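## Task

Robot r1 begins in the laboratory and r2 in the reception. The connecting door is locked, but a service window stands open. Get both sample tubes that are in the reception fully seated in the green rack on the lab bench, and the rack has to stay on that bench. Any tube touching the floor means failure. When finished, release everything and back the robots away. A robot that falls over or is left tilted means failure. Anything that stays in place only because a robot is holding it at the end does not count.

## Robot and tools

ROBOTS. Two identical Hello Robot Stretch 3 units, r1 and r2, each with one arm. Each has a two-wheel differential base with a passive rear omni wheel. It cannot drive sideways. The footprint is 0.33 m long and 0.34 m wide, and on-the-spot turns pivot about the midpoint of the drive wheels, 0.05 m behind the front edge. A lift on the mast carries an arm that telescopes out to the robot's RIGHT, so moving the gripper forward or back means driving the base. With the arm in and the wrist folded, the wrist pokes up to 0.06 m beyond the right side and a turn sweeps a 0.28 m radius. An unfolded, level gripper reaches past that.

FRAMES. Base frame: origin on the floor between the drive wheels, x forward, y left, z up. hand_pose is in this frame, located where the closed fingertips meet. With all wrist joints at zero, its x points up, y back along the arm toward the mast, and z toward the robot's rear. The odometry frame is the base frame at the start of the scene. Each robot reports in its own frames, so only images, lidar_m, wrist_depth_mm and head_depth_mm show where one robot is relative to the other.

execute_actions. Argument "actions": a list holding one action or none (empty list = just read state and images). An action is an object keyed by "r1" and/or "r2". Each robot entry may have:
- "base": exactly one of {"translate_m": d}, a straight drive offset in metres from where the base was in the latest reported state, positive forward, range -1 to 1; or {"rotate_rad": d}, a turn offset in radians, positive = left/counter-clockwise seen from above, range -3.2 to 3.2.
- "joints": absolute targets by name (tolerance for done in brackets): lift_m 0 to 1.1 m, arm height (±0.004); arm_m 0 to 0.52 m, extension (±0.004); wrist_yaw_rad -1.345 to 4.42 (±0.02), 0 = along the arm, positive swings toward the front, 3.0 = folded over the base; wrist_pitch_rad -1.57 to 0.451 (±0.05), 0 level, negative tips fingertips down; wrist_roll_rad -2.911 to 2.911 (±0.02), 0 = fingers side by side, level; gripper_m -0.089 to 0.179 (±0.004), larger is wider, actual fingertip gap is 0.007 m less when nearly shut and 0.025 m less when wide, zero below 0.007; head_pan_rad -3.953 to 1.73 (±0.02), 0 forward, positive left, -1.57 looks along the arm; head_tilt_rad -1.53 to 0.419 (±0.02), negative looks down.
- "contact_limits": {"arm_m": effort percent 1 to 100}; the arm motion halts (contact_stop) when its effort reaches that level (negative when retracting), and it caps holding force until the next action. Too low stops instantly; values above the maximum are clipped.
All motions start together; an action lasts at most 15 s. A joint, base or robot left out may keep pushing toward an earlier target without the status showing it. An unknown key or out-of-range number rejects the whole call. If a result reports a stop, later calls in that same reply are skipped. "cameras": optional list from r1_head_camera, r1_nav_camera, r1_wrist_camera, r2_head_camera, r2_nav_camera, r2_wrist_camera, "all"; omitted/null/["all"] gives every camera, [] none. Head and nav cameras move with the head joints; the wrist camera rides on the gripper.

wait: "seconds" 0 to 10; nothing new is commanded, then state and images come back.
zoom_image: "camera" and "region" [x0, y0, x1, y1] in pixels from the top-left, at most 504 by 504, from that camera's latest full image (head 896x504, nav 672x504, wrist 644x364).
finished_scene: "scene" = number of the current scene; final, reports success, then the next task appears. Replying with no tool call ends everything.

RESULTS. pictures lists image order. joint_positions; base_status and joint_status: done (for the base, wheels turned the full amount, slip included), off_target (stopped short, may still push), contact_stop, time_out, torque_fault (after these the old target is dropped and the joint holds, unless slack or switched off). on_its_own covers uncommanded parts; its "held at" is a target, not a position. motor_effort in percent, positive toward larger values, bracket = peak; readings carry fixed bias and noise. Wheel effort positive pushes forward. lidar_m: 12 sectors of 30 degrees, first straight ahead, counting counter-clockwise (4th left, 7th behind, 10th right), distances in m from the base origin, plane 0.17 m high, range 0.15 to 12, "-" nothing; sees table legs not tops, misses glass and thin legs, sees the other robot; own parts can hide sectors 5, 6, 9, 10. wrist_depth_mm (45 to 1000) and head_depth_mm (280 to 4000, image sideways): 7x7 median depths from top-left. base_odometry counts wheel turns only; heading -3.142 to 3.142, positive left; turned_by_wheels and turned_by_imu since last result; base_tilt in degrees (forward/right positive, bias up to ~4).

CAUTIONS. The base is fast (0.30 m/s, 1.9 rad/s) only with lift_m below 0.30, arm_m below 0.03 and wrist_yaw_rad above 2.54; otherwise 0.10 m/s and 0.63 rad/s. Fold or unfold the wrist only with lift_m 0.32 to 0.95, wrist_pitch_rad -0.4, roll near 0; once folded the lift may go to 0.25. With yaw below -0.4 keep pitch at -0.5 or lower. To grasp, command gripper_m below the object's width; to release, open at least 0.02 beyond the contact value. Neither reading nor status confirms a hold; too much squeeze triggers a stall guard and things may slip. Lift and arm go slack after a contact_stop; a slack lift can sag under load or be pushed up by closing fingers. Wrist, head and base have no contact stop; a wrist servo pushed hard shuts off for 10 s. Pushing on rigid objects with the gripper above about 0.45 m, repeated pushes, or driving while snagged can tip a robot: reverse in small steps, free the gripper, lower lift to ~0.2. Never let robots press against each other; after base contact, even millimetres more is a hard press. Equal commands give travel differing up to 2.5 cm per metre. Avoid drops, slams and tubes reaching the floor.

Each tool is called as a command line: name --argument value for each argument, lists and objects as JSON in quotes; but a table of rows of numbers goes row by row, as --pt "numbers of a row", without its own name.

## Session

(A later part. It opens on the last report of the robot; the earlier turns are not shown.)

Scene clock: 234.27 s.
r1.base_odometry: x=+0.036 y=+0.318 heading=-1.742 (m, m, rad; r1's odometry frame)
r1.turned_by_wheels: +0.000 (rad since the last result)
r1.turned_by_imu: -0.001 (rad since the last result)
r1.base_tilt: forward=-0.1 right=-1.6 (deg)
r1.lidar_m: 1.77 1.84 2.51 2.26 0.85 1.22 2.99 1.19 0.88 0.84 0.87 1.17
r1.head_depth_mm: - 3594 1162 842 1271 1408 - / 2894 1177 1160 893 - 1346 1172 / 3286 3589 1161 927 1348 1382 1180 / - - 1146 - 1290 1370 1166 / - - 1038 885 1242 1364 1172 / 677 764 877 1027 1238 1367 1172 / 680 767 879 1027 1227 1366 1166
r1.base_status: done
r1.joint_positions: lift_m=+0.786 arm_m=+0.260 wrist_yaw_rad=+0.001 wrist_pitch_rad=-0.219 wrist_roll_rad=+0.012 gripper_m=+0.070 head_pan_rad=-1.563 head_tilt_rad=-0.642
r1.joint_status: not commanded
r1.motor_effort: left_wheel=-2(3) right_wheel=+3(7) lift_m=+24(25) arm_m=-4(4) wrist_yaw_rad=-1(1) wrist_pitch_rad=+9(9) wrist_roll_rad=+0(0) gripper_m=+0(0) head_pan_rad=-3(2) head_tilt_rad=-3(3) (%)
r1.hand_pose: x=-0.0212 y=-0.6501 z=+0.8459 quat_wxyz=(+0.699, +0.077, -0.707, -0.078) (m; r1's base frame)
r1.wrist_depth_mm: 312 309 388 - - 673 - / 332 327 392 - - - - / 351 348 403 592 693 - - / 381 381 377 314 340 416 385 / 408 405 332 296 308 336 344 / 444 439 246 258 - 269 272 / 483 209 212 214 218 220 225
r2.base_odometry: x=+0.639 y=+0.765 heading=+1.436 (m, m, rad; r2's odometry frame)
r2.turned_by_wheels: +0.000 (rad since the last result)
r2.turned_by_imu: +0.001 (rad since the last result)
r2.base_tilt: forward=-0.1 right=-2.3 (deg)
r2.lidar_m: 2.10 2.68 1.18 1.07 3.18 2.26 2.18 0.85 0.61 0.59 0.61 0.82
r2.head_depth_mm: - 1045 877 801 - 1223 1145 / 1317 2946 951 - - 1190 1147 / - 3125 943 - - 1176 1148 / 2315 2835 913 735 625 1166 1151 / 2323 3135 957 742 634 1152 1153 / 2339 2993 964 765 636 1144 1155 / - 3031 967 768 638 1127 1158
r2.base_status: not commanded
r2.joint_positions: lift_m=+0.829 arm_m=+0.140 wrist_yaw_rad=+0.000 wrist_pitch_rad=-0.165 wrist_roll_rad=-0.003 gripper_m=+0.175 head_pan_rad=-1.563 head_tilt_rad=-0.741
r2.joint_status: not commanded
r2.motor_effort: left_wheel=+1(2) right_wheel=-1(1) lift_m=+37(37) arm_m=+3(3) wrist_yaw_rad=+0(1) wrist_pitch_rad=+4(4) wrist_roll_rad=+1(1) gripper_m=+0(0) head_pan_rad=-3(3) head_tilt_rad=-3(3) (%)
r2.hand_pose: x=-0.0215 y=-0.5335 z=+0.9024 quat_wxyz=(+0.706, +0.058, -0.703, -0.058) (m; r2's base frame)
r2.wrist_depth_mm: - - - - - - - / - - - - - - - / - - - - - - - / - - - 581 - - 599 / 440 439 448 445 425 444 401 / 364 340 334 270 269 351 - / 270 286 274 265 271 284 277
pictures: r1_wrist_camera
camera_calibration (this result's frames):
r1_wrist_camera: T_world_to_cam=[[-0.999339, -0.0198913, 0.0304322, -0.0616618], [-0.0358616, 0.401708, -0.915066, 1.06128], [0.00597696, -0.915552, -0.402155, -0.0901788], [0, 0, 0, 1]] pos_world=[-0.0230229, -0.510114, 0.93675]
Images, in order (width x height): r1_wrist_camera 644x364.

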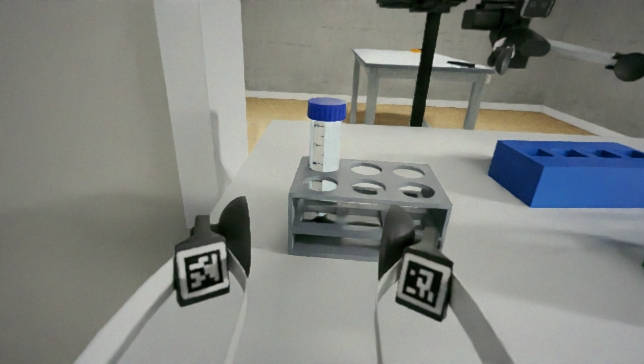

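execute_actions --actions '[{"r1":{"joints":{"arm_m":0.418,"gripper_m":0.064,"lift_m":0.788}}}]' --cameras '["r1_wrist_camera"]'

Scene clock: 238.83 s.
r1.base_odometry: x=+0.036 y=+0.318 heading=-1.742 (m, m, rad; r1's odometry frame)
r1.turned_by_wheels: +0.000 (rad since the last result)
r1.turned_by_imu: -0.001 (rad since the last result)
r1.base_tilt: forward=+0.1 right=-1.5 (deg)
r1.lidar_m: 1.76 1.83 2.51 2.25 0.85 1.22 2.99 1.20 0.87 0.84 0.87 1.17
r1.head_depth_mm: - 3577 1171 841 1275 1436 - / 2909 1176 1161 878 - 1340 1151 / 3228 3516 1223 802 1270 1380 1175 / - - 2158 805 1259 1367 1168 / - 4000 1021 885 1250 1367 1168 / 675 765 880 1025 1234 1361 1167 / 679 763 877 1024 1230 1359 1165
r1.base_status: not commanded
r1.joint_positions: lift_m=+0.788 arm_m=+0.418 wrist_yaw_rad=+0.001 wrist_pitch_rad=-0.219 wrist_roll_rad=+0.012 gripper_m=+0.064 head_pan_rad=-1.563 head_tilt_rad=-0.642
r1.joint_status: all done
r1.motor_effort: left_wheel=-2(2) right_wheel=+3(3) lift_m=+40(41) arm_m=+3(1) wrist_yaw_rad=-2(2) wrist_pitch_rad=+9(9) wrist_roll_rad=+0(0) gripper_m=+0(36) head_pan_rad=-2(2) head_tilt_rad=-4(3) (%)
r1.hand_pose: x=-0.0212 y=-0.8076 z=+0.8473 quat_wxyz=(+0.699, +0.077, -0.707, -0.078) (m; r1's base frame)
r1.wrist_depth_mm: 157 201 - - - 865 479 / 165 204 - - - - - / 176 207 - - - - - / 191 209 414 153 452 464 474 / 212 213 330 156 351 340 288 / 233 222 242 165 - 259 264 / 257 211 204 168 155 153 226
r2.base_odometry: x=+0.639 y=+0.765 heading=+1.436 (m, m, rad; r2's odometry frame)
r2.turned_by_wheels: +0.000 (rad since the last result)
r2.turned_by_imu: +0.001 (rad since the last result)
r2.base_tilt: forward=-0.1 right=-2.3 (deg)
r2.lidar_m: 2.10 2.68 1.18 1.07 3.18 2.26 2.17 0.85 0.61 0.59 0.61 0.82
r2.head_depth_mm: - 939 875 803 - 1223 1145 / 1363 2932 950 - - 1189 1147 / - 3121 947 - - 1181 1150 / 2317 2849 913 735 626 1159 1151 / 2331 3132 956 741 634 1149 1155 / 2340 2991 962 766 635 1143 1157 / - 3025 964 769 637 1132 1161
r2.base_status: not commanded
r2.joint_positions: lift_m=+0.829 arm_m=+0.140 wrist_yaw_rad=+0.000 wrist_pitch_rad=-0.165 wrist_roll_rad=-0.003 gripper_m=+0.175 head_pan_rad=-1.563 head_tilt_rad=-0.741
r2.joint_status: not commanded
r2.motor_effort: left_wheel=+2(1) right_wheel=-1(2) lift_m=+38(38) arm_m=+3(3) wrist_yaw_rad=+1(0) wrist_pitch_rad=+4(4) wrist_roll_rad=+1(1) gripper_m=+0(0) head_pan_rad=-2(3) head_tilt_rad=-4(4) (%)
r2.hand_pose: x=-0.0215 y=-0.5335 z=+0.9024 quat_wxyz=(+0.706, +0.058, -0.703, -0.058) (m; r2's base frame)
r2.wrist_depth_mm: - - - - - - - / - - - - - 573 - / - - - - - - - / - - - 575 - - 403 / 435 443 447 446 425 436 400 / 360 335 331 267 271 352 - / 274 285 275 265 274 288 276
pictures: r1_wrist_camera
camera_calibration (this result's frames):
r1_wrist_camera: T_world_to_cam=[[-0.999339, -0.0198911, 0.0304321, -0.0648354], [-0.0358615, 0.401708, -0.915066, 1.12579], [0.00597683, -0.915552, -0.402155, -0.23378], [0, 0, 0, 1]] pos_world=[-0.0230229, -0.667565, 0.938126]
Images, in order (width x height): r1_wrist_camera 644x364.

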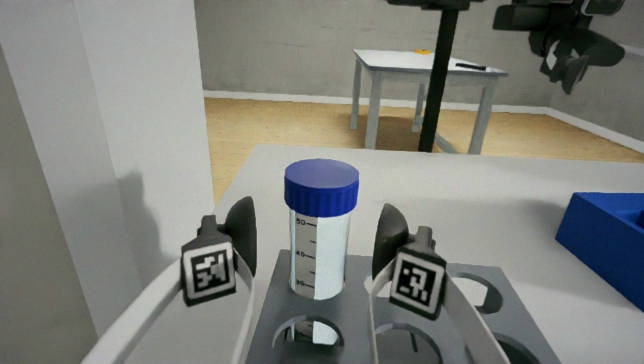

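execute_actions --actions '[{"r1":{"joints":{"gripper_m":-0.01,"arm_m":0.423}}}]' --cameras '[]'

execute_actions --actions '[{"r1":{"joints":{"lift_m":0.855}}}]' --cameras '[]'

execute_actions --actions '[{"r1":{"base":{"translate_m":-0.31},"joints":{"arm_m":0.311}}}]' --cameras '[]'

execute_actions --actions '[{"r1":{"joints":{"lift_m":0.841}}}]' --cameras '["r1_wrist_camera","r2_head_camera"]'

zoom_image --camera "r2_head_camera" --region '[200,190,360,310]'

Scene clock: 247.57 s.
r1.base_odometry: x=+0.036 y=+0.318 heading=-1.742 (m, m, rad; r1's odometry frame)
r1.turned_by_wheels: +0.000 (rad since the last result)
r1.turned_by_imu: -0.001 (rad since the last result)
r1.base_tilt: forward=-0.1 right=-1.6 (deg)
r1.lidar_m: 1.77 1.83 2.51 2.25 0.85 1.21 2.99 1.20 0.87 0.84 0.88 1.17
r1.head_depth_mm: - 3589 1168 839 1275 1428 - / 2928 1177 1164 878 - 1354 1149 / 3241 3589 1229 804 1270 1366 1171 / - - 2178 803 1250 1362 1171 / - - 1044 880 1240 1368 1176 / 676 765 874 1023 1245 1375 1164 / 682 770 873 1025 1231 1366 1170
r1.base_status: not commanded
r1.joint_positions: lift_m=+0.788 arm_m=+0.423 wrist_yaw_rad=+0.001 wrist_pitch_rad=-0.219 wrist_roll_rad=+0.012 gripper_m=-0.009 head_pan_rad=-1.563 head_tilt_rad=-0.642
r1.joint_status: all done
r1.motor_effort: left_wheel=-2(3) right_wheel=+3(4) lift_m=+40(41) arm_m=+4(5) wrist_yaw_rad=-2(2) wrist_pitch_rad=+9(9) wrist_roll_rad=+0(0) gripper_m=-19(98) head_pan_rad=-3(3) head_tilt_rad=-4(4) (%)
r1.hand_pose: x=-0.0212 y=-0.8126 z=+0.8473 quat_wxyz=(+0.699, +0.077, -0.707, -0.078) (m; r1's base frame)
r1.wrist_depth_mm: 152 201 - - - - 487 / 160 204 - - - - - / 171 206 - - - - - / 184 210 412 141 449 456 472 / 204 214 316 144 334 337 287 / 223 221 237 157 245 259 262 / 249 226 205 153 155 153 225
r2.base_odometry: x=+0.639 y=+0.765 heading=+1.436 (m, m, rad; r2's odometry frame)
r2.turned_by_wheels: +0.000 (rad since the last result)
r2.turned_by_imu: +0.001 (rad since the last result)
r2.base_tilt: forward=+0.0 right=-2.2 (deg)
r2.lidar_m: 2.10 2.68 1.18 1.08 3.17 2.25 2.18 0.85 0.61 0.59 0.61 0.82
r2.head_depth_mm: - 936 873 800 - 1223 1144 / 1359 2971 949 - - 1193 1146 / - 3128 946 - - 1176 1151 / 2308 2860 912 735 626 1165 1149 / 2329 3118 960 742 635 1151 1155 / 2357 3009 963 766 635 1141 1156 / - 3019 966 767 637 1128 1158
r2.base_status: not commanded
r2.joint_positions: lift_m=+0.829 arm_m=+0.140 wrist_yaw_rad=+0.000 wrist_pitch_rad=-0.165 wrist_roll_rad=-0.003 gripper_m=+0.175 head_pan_rad=-1.563 head_tilt_rad=-0.741
r2.joint_status: not commanded
r2.motor_effort: left_wheel=+1(1) right_wheel=-1(1) lift_m=+38(38) arm_m=+3(3) wrist_yaw_rad=+1(1) wrist_pitch_rad=+4(4) wrist_roll_rad=+1(1) gripper_m=+1(0) head_pan_rad=-3(3) head_tilt_rad=-4(4) (%)
r2.hand_pose: x=-0.0215 y=-0.5335 z=+0.9024 quat_wxyz=(+0.706, +0.058, -0.703, -0.058) (m; r2's base frame)
r2.wrist_depth_mm: - - - - - - - / - - - - - 573 - / - - - - - - - / - - - 580 - - 389 / 438 444 445 451 423 430 402 / 361 342 331 268 268 350 - / 273 283 275 264 275 285 277
pictures: none
No camera images: the call's "cameras" was empty. Leave "cameras" out to get every camera's image.

Scene clock: 249.00 s.
r1.base_odometry: x=+0.036 y=+0.318 heading=-1.742 (m, m, rad; r1's odometry frame)
r1.turned_by_wheels: +0.000 (rad since the last result)
r1.turned_by_imu: +0.000 (rad since the last result)
r1.base_tilt: forward=-0.1 right=-1.6 (deg)
r1.lidar_m: 1.77 1.83 2.51 2.25 0.85 1.22 3.00 1.20 0.88 0.84 0.87 1.17
r1.head_depth_mm: - 3613 1160 853 - - - / 2866 1173 1227 - 1305 1379 1180 / 3277 3549 - 856 1263 1362 1172 / - - - 852 1258 1376 1174 / - 3940 1036 882 1250 1369 1175 / 675 767 878 1025 1238 1361 1177 / 683 765 877 1019 1231 1364 1168
r1.base_status: not commanded
r1.joint_positions: lift_m=+0.855 arm_m=+0.423 wrist_yaw_rad=+0.001 wrist_pitch_rad=-0.219 wrist_roll_rad=+0.012 gripper_m=-0.009 head_pan_rad=-1.563 head_tilt_rad=-0.642
r1.joint_status: all done
r1.motor_effort: left_wheel=-2(3) right_wheel=+3(4) lift_m=+42(43) arm_m=+4(3) wrist_yaw_rad=-2(2) wrist_pitch_rad=+9(9) wrist_roll_rad=+0(0) gripper_m=-19(19) head_pan_rad=-3(3) head_tilt_rad=-3(3) (%)
r1.hand_pose: x=-0.0212 y=-0.8126 z=+0.9142 quat_wxyz=(+0.699, +0.077, -0.707, -0.078) (m; r1's base frame)
r1.wrist_depth_mm: 153 202 - - 876 547 - / 160 203 - - - - - / 171 206 - - - - - / 184 211 - 142 - - - / 203 214 375 144 454 465 486 / 225 221 324 157 370 364 311 / 250 235 291 192 298 307 285
r2.base_odometry: x=+0.639 y=+0.765 heading=+1.436 (m, m, rad; r2's odometry frame)
r2.turned_by_wheels: +0.000 (rad since the last result)
r2.turned_by_imu: +0.000 (rad since the last result)
r2.base_tilt: forward=-0.1 right=-2.3 (deg)
r2.lidar_m: 2.11 2.67 1.18 1.07 3.17 2.25 2.17 0.85 0.61 0.59 0.61 0.81
r2.head_depth_mm: 875 2925 875 801 - 1229 1149 / 1529 2966 950 - - 1189 1148 / - 3088 946 - - 1178 1153 / 2315 2840 913 734 626 1163 1151 / 2329 3126 961 742 635 1149 1154 / 2358 2978 961 768 636 1138 1153 / - 3043 965 769 638 1130 1157
r2.base_status: not commanded
r2.joint_positions: lift_m=+0.829 arm_m=+0.140 wrist_yaw_rad=+0.000 wrist_pitch_rad=-0.165 wrist_roll_rad=-0.003 gripper_m=+0.175 head_pan_rad=-1.563 head_tilt_rad=-0.741
r2.joint_status: not commanded
r2.motor_effort: left_wheel=+1(1) right_wheel=+0(1) lift_m=+39(38) arm_m=+2(3) wrist_yaw_rad=+1(1) wrist_pitch_rad=+4(4) wrist_roll_rad=+1(1) gripper_m=+1(0) head_pan_rad=-3(3) head_tilt_rad=-4(4) (%)
r2.hand_pose: x=-0.0215 y=-0.5335 z=+0.9024 quat_wxyz=(+0.706, +0.058, -0.703, -0.058) (m; r2's base frame)
r2.wrist_depth_mm: - - - - - 535 - / - - - - - 566 - / - - - - - - 392 / - - - 583 - - 578 / 441 444 443 444 430 435 401 / 357 339 332 270 270 351 - / 274 284 275 266 274 286 279
pictures: none
No camera images: the call's "cameras" was empty. Leave "cameras" out to get every camera's image.

Scene clock: 253.40 s.
r1.base_odometry: x=+0.088 y=+0.624 heading=-1.742 (m, m, rad; r1's odometry frame)
r1.turned_by_wheels: +0.000 (rad since the last result)
r1.turned_by_imu: -0.001 (rad since the last result)
r1.base_tilt: forward=-0.2 right=-1.7 (deg)
r1.lidar_m: 2.08 2.16 2.95 0.81 1.01 2.78 2.69 1.20 0.87 0.84 0.87 1.20
r1.head_depth_mm: - - 1163 863 - - - / - 3776 1223 - 1300 1369 1178 / - 3814 3155 802 1263 1376 1176 / 2813 1154 2239 804 1248 1368 1175 / - - 1145 849 1248 1373 1170 / - - 1148 844 1243 1373 1166 / - - 1134 842 1232 1364 1163
r1.base_status: done
r1.joint_positions: lift_m=+0.855 arm_m=+0.311 wrist_yaw_rad=+0.001 wrist_pitch_rad=-0.219 wrist_roll_rad=+0.012 gripper_m=-0.009 head_pan_rad=-1.563 head_tilt_rad=-0.642
r1.joint_status: all done
r1.motor_effort: left_wheel=-2(7) right_wheel=+3(4) lift_m=+41(41) arm_m=-4(9) wrist_yaw_rad=-2(2) wrist_pitch_rad=+9(9) wrist_roll_rad=+0(0) gripper_m=-18(18) head_pan_rad=-3(3) head_tilt_rad=-3(3) (%)
r1.hand_pose: x=-0.0212 y=-0.7011 z=+0.9142 quat_wxyz=(+0.699, +0.077, -0.707, -0.078) (m; r1's base frame)
r1.wrist_depth_mm: - - - 656 - - - / - - - - - - - / - - - - - - - / - 563 572 142 627 637 - / 370 431 437 144 437 468 484 / 284 339 338 157 373 368 379 / 278 288 291 192 225 291 308
r2.base_odometry: x=+0.639 y=+0.765 heading=+1.436 (m, m, rad; r2's odometry frame)
r2.turned_by_wheels: +0.000 (rad since the last result)
r2.turned_by_imu: +0.001 (rad since the last result)
r2.base_tilt: forward=-0.1 right=-2.2 (deg)
r2.lidar_m: 2.10 2.67 1.18 1.07 3.18 2.25 2.18 0.85 0.61 0.59 0.61 0.82
r2.head_depth_mm: - 3105 876 801 - 1229 1140 / - 3100 952 - - 1188 1147 / - 2944 947 - - 1175 1147 / 920 1594 913 736 626 1165 1147 / 2314 3147 955 744 634 1153 1154 / 2343 3004 965 765 635 1138 1157 / - 2992 967 767 637 1130 1157
r2.base_status: not commanded
r2.joint_positions: lift_m=+0.829 arm_m=+0.140 wrist_yaw_rad=+0.000 wrist_pitch_rad=-0.165 wrist_roll_rad=-0.003 gripper_m=+0.175 head_pan_rad=-1.563 head_tilt_rad=-0.741
r2.joint_status: not commanded
r2.motor_effort: left_wheel=+1(1) right_wheel=-1(1) lift_m=+38(38) arm_m=+2(3) wrist_yaw_rad=+0(1) wrist_pitch_rad=+4(4) wrist_roll_rad=+1(1) gripper_m=+0(1) head_pan_rad=-2(3) head_tilt_rad=-2(3) (%)
r2.hand_pose: x=-0.0215 y=-0.5335 z=+0.9024 quat_wxyz=(+0.706, +0.058, -0.703, -0.058) (m; r2's base frame)
r2.wrist_depth_mm: - - - 635 - - - / - - - - - - - / - - - 500 - - - / - - - 580 - - - / 435 447 442 446 426 438 404 / 358 340 333 270 269 350 - / 273 283 277 262 273 286 279
pictures: none
No camera images: the call's "cameras" was empty. Leave "cameras" out to get every camera's image.

Scene clock: 254.20 s.
r1.base_odometry: x=+0.088 y=+0.624 heading=-1.742 (m, m, rad; r1's odometry frame)
r1.turned_by_wheels: +0.000 (rad since the last result)
r1.turned_by_imu: +0.000 (rad since the last result)
r1.base_tilt: forward=-0.1 right=-1.4 (deg)
r1.lidar_m: 2.08 2.16 2.96 0.81 1.01 2.78 2.68 1.20 0.87 0.84 0.88 1.20
r1.head_depth_mm: - - 1172 865 - - - / - 3762 1197 - 1287 1371 1177 / - 3819 3078 803 1260 1369 1175 / 2832 1151 1708 799 1253 1368 1179 / - - 1142 853 1249 1371 1165 / - - 1139 847 1231 1359 1168 / - - 1135 841 1225 1370 1165
r1.base_status: not commanded
r1.joint_positions: lift_m=+0.841 arm_m=+0.311 wrist_yaw_rad=+0.001 wrist_pitch_rad=-0.219 wrist_roll_rad=+0.012 gripper_m=-0.009 head_pan_rad=-1.563 head_tilt_rad=-0.642
r1.joint_status: all done
r1.motor_effort: left_wheel=-2(2) right_wheel=+3(3) lift_m=+26(38) arm_m=-4(5) wrist_yaw_rad=-1(1) wrist_pitch_rad=+9(9) wrist_roll_rad=+0(0) gripper_m=-18(18) head_pan_rad=-2(2) head_tilt_rad=-3(3) (%)
r1.hand_pose: x=-0.0212 y=-0.7011 z=+0.9007 quat_wxyz=(+0.699, +0.078, -0.707, -0.078) (m; r1's base frame)
r1.wrist_depth_mm: - - - 634 - - - / - - - - - - - / - - - - - - - / 528 531 548 142 570 599 - / 310 401 407 144 413 436 452 / 274 325 315 156 173 323 356 / 263 273 276 185 218 278 293
r2.base_odometry: x=+0.639 y=+0.765 heading=+1.436 (m, m, rad; r2's odometry frame)
r2.turned_by_wheels: +0.000 (rad since the last result)
r2.turned_by_imu: +0.000 (rad since the last result)
r2.base_tilt: forward=-0.1 right=-2.3 (deg)
r2.lidar_m: 2.10 2.68 1.18 1.07 3.19 2.26 2.18 0.85 0.61 0.59 0.61 0.82
r2.head_depth_mm: - 3080 876 801 - 1225 1146 / - 3100 952 - - 1186 1147 / - 3105 946 - - 1176 1150 / 948 1619 911 735 625 1164 1147 / 2146 3142 959 743 634 1155 1155 / 2362 2980 963 765 635 1143 1158 / - 3024 969 767 637 1128 1152
r2.base_status: not commanded
r2.joint_positions: lift_m=+0.829 arm_m=+0.140 wrist_yaw_rad=+0.000 wrist_pitch_rad=-0.165 wrist_roll_rad=-0.003 gripper_m=+0.175 head_pan_rad=-1.563 head_tilt_rad=-0.741
r2.joint_status: not commanded
r2.motor_effort: left_wheel=+1(1) right_wheel=-1(0) lift_m=+38(38) arm_m=+2(3) wrist_yaw_rad=+1(1) wrist_pitch_rad=+4(4) wrist_roll_rad=+1(1) gripper_m=+1(0) head_pan_rad=-4(3) head_tilt_rad=-4(4) (%)
r2.hand_pose: x=-0.0215 y=-0.5335 z=+0.9024 quat_wxyz=(+0.706, +0.058, -0.703, -0.058) (m; r2's base frame)
r2.wrist_depth_mm: - - - 650 - - - / - - - - - - - / - - - 486 - - - / - - - 522 - - - / 439 448 444 451 426 437 400 / 360 339 328 268 272 350 - / 273 284 273 269 273 286 277
pictures: r1_wrist_camera, r2_head_camera (sideways: a quarter turn clockwise sets it upright)
camera_calibration (this result's frames):
r1_wrist_camera: T_world_to_cam=[[-0.999339, -0.0199124, 0.0304211, -0.0643477], [-0.0358635, 0.402244, -0.91483, 1.13207], [0.00597975, -0.915316, -0.402692, -0.114131], [0, 0, 0, 1]] pos_world=[-0.0230225, -0.561118, 0.991653]
r2_head_camera: T_world_to_cam=[[0.0197271, 0.690946, -0.722637, 0.961587], [0.999805, -0.0141881, 0.0137275, -0.0186416], [-0.000767927, -0.722767, -0.691092, 0.850502], [0, 0, 0, 1]] pos_world=[0.000321761, -0.0499549, 1.28291]
Images, in order (width x height): r1_wrist_camera 644x364, r2_head_camera 896x504.

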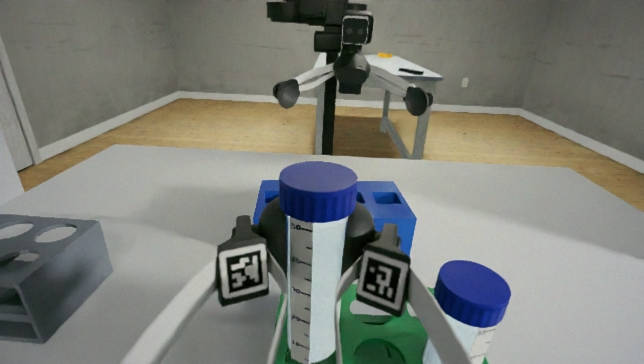

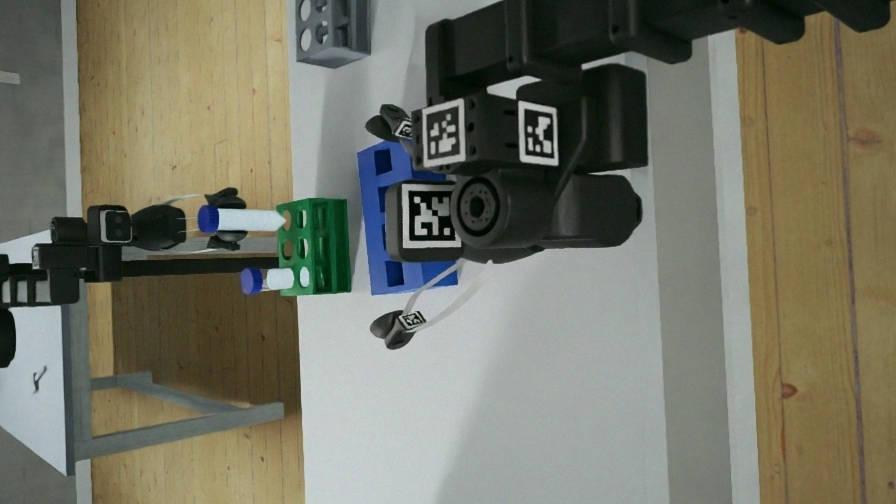

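Region (200, 190, 360, 310) of r2_head_camera's 896x504 image, scaled by 3.150, with more detail than that image has; it fills the top 378 rows of this view, and the rest is white.

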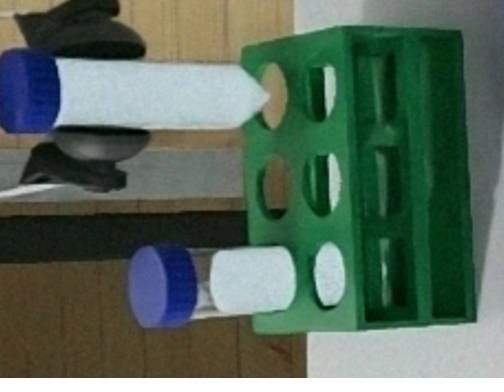

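execute_actions --actions '[{"r1":{"joints":{"lift_m":0.787,"arm_m":0.313}}}]' --cameras '["r1_wrist_camera","r2_wrist_camera"]'

Scene clock: 259.57 s.
r1.base_odometry: x=+0.088 y=+0.624 heading=-1.742 (m, m, rad; r1's odometry frame)
r1.turned_by_wheels: +0.000 (rad since the last result)
r1.turned_by_imu: -0.001 (rad since the last result)
r1.base_tilt: forward=+0.0 right=-1.6 (deg)
r1.lidar_m: 2.08 2.16 2.96 0.81 1.01 2.78 2.68 1.19 0.88 0.84 0.88 1.20
r1.head_depth_mm: - - 1168 866 1279 1419 - / - 3907 1158 892 - 1319 1171 / - 3811 1158 - 1284 1382 1168 / 2850 1152 1155 - 1250 1376 1176 / - - 1147 846 1243 1375 1168 / - - 1139 842 1238 1364 1170 / - - 1131 841 1233 1363 1168
r1.base_status: not commanded
r1.joint_positions: lift_m=+0.787 arm_m=+0.313 wrist_yaw_rad=+0.001 wrist_pitch_rad=-0.219 wrist_roll_rad=+0.012 gripper_m=-0.009 head_pan_rad=-1.563 head_tilt_rad=-0.642
r1.joint_status: all done
r1.motor_effort: left_wheel=-2(2) right_wheel=+3(3) lift_m=+25(25) arm_m=+3(5) wrist_yaw_rad=-1(2) wrist_pitch_rad=+9(9) wrist_roll_rad=+0(0) gripper_m=-19(20) head_pan_rad=-4(4) head_tilt_rad=-3(3) (%)
r1.hand_pose: x=-0.0212 y=-0.7025 z=+0.8467 quat_wxyz=(+0.699, +0.078, -0.707, -0.078) (m; r1's base frame)
r1.wrist_depth_mm: - - - 624 - - - / - - - - - - - / - 590 631 652 - - - / 286 409 394 142 364 151 475 / 272 311 330 144 318 162 346 / 246 251 235 156 172 157 271 / 206 207 211 169 170 164 225
r2.base_odometry: x=+0.639 y=+0.765 heading=+1.436 (m, m, rad; r2's odometry frame)
r2.turned_by_wheels: +0.000 (rad since the last result)
r2.turned_by_imu: +0.001 (rad since the last result)
r2.base_tilt: forward=-0.1 right=-2.3 (deg)
r2.lidar_m: 2.11 2.68 1.18 1.07 3.17 2.26 2.17 0.85 0.61 0.59 0.61 0.82
r2.head_depth_mm: - 3078 873 801 - 1224 1147 / - 3082 950 - - 1192 1147 / - 2958 921 - - 1179 1148 / 1343 1594 909 736 626 1166 1154 / 2015 3113 958 743 634 1154 1151 / 2340 3002 965 766 636 1142 1156 / - 3032 969 767 637 1126 1155
r2.base_status: not commanded
r2.joint_positions: lift_m=+0.829 arm_m=+0.140 wrist_yaw_rad=+0.000 wrist_pitch_rad=-0.165 wrist_roll_rad=-0.003 gripper_m=+0.175 head_pan_rad=-1.563 head_tilt_rad=-0.741
r2.joint_status: not commanded
r2.motor_effort: left_wheel=+1(1) right_wheel=+0(1) lift_m=+38(38) arm_m=+3(2) wrist_yaw_rad=+0(0) wrist_pitch_rad=+4(4) wrist_roll_rad=+1(1) gripper_m=+0(1) head_pan_rad=-3(4) head_tilt_rad=-5(4) (%)
r2.hand_pose: x=-0.0215 y=-0.5335 z=+0.9024 quat_wxyz=(+0.706, +0.058, -0.703, -0.058) (m; r2's base frame)
r2.wrist_depth_mm: - - - - - - - / - - - 671 - - - / - - - 575 - - - / - - - 500 - - - / 441 438 444 448 424 441 401 / 359 340 333 267 269 351 - / 275 282 275 266 272 288 276
pictures: r1_wrist_camera, r2_wrist_camera
camera_calibration (this result's frames):
r1_wrist_camera: T_world_to_cam=[[-0.999339, -0.0199161, 0.0304188, -0.0627337], [-0.0358636, 0.402362, -0.914778, 1.08327], [0.00597949, -0.915264, -0.40281, -0.137068], [0, 0, 0, 1]] pos_world=[-0.0230225, -0.562571, 0.937651]
r2_wrist_camera: T_world_to_cam=[[-0.999531, -0.0173091, 0.0252695, -0.0480723], [-0.0298922, 0.371365, -0.928006, 1.05908], [0.00667874, -0.928326, -0.371708, 0.00131569], [0, 0, 0, 1]] pos_world=[-0.0164005, -0.392914, 0.984532]
Images, in order (width x height): r1_wrist_camera 644x364, r2_wrist_camera 644x364.

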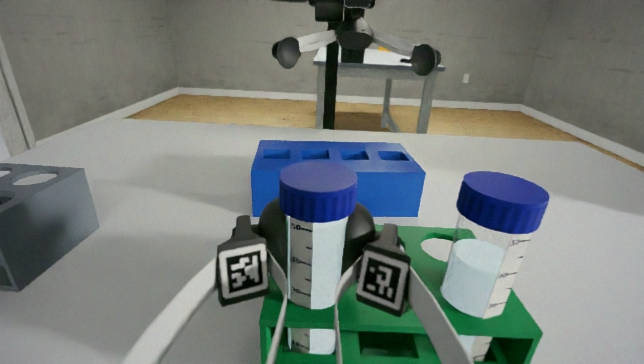

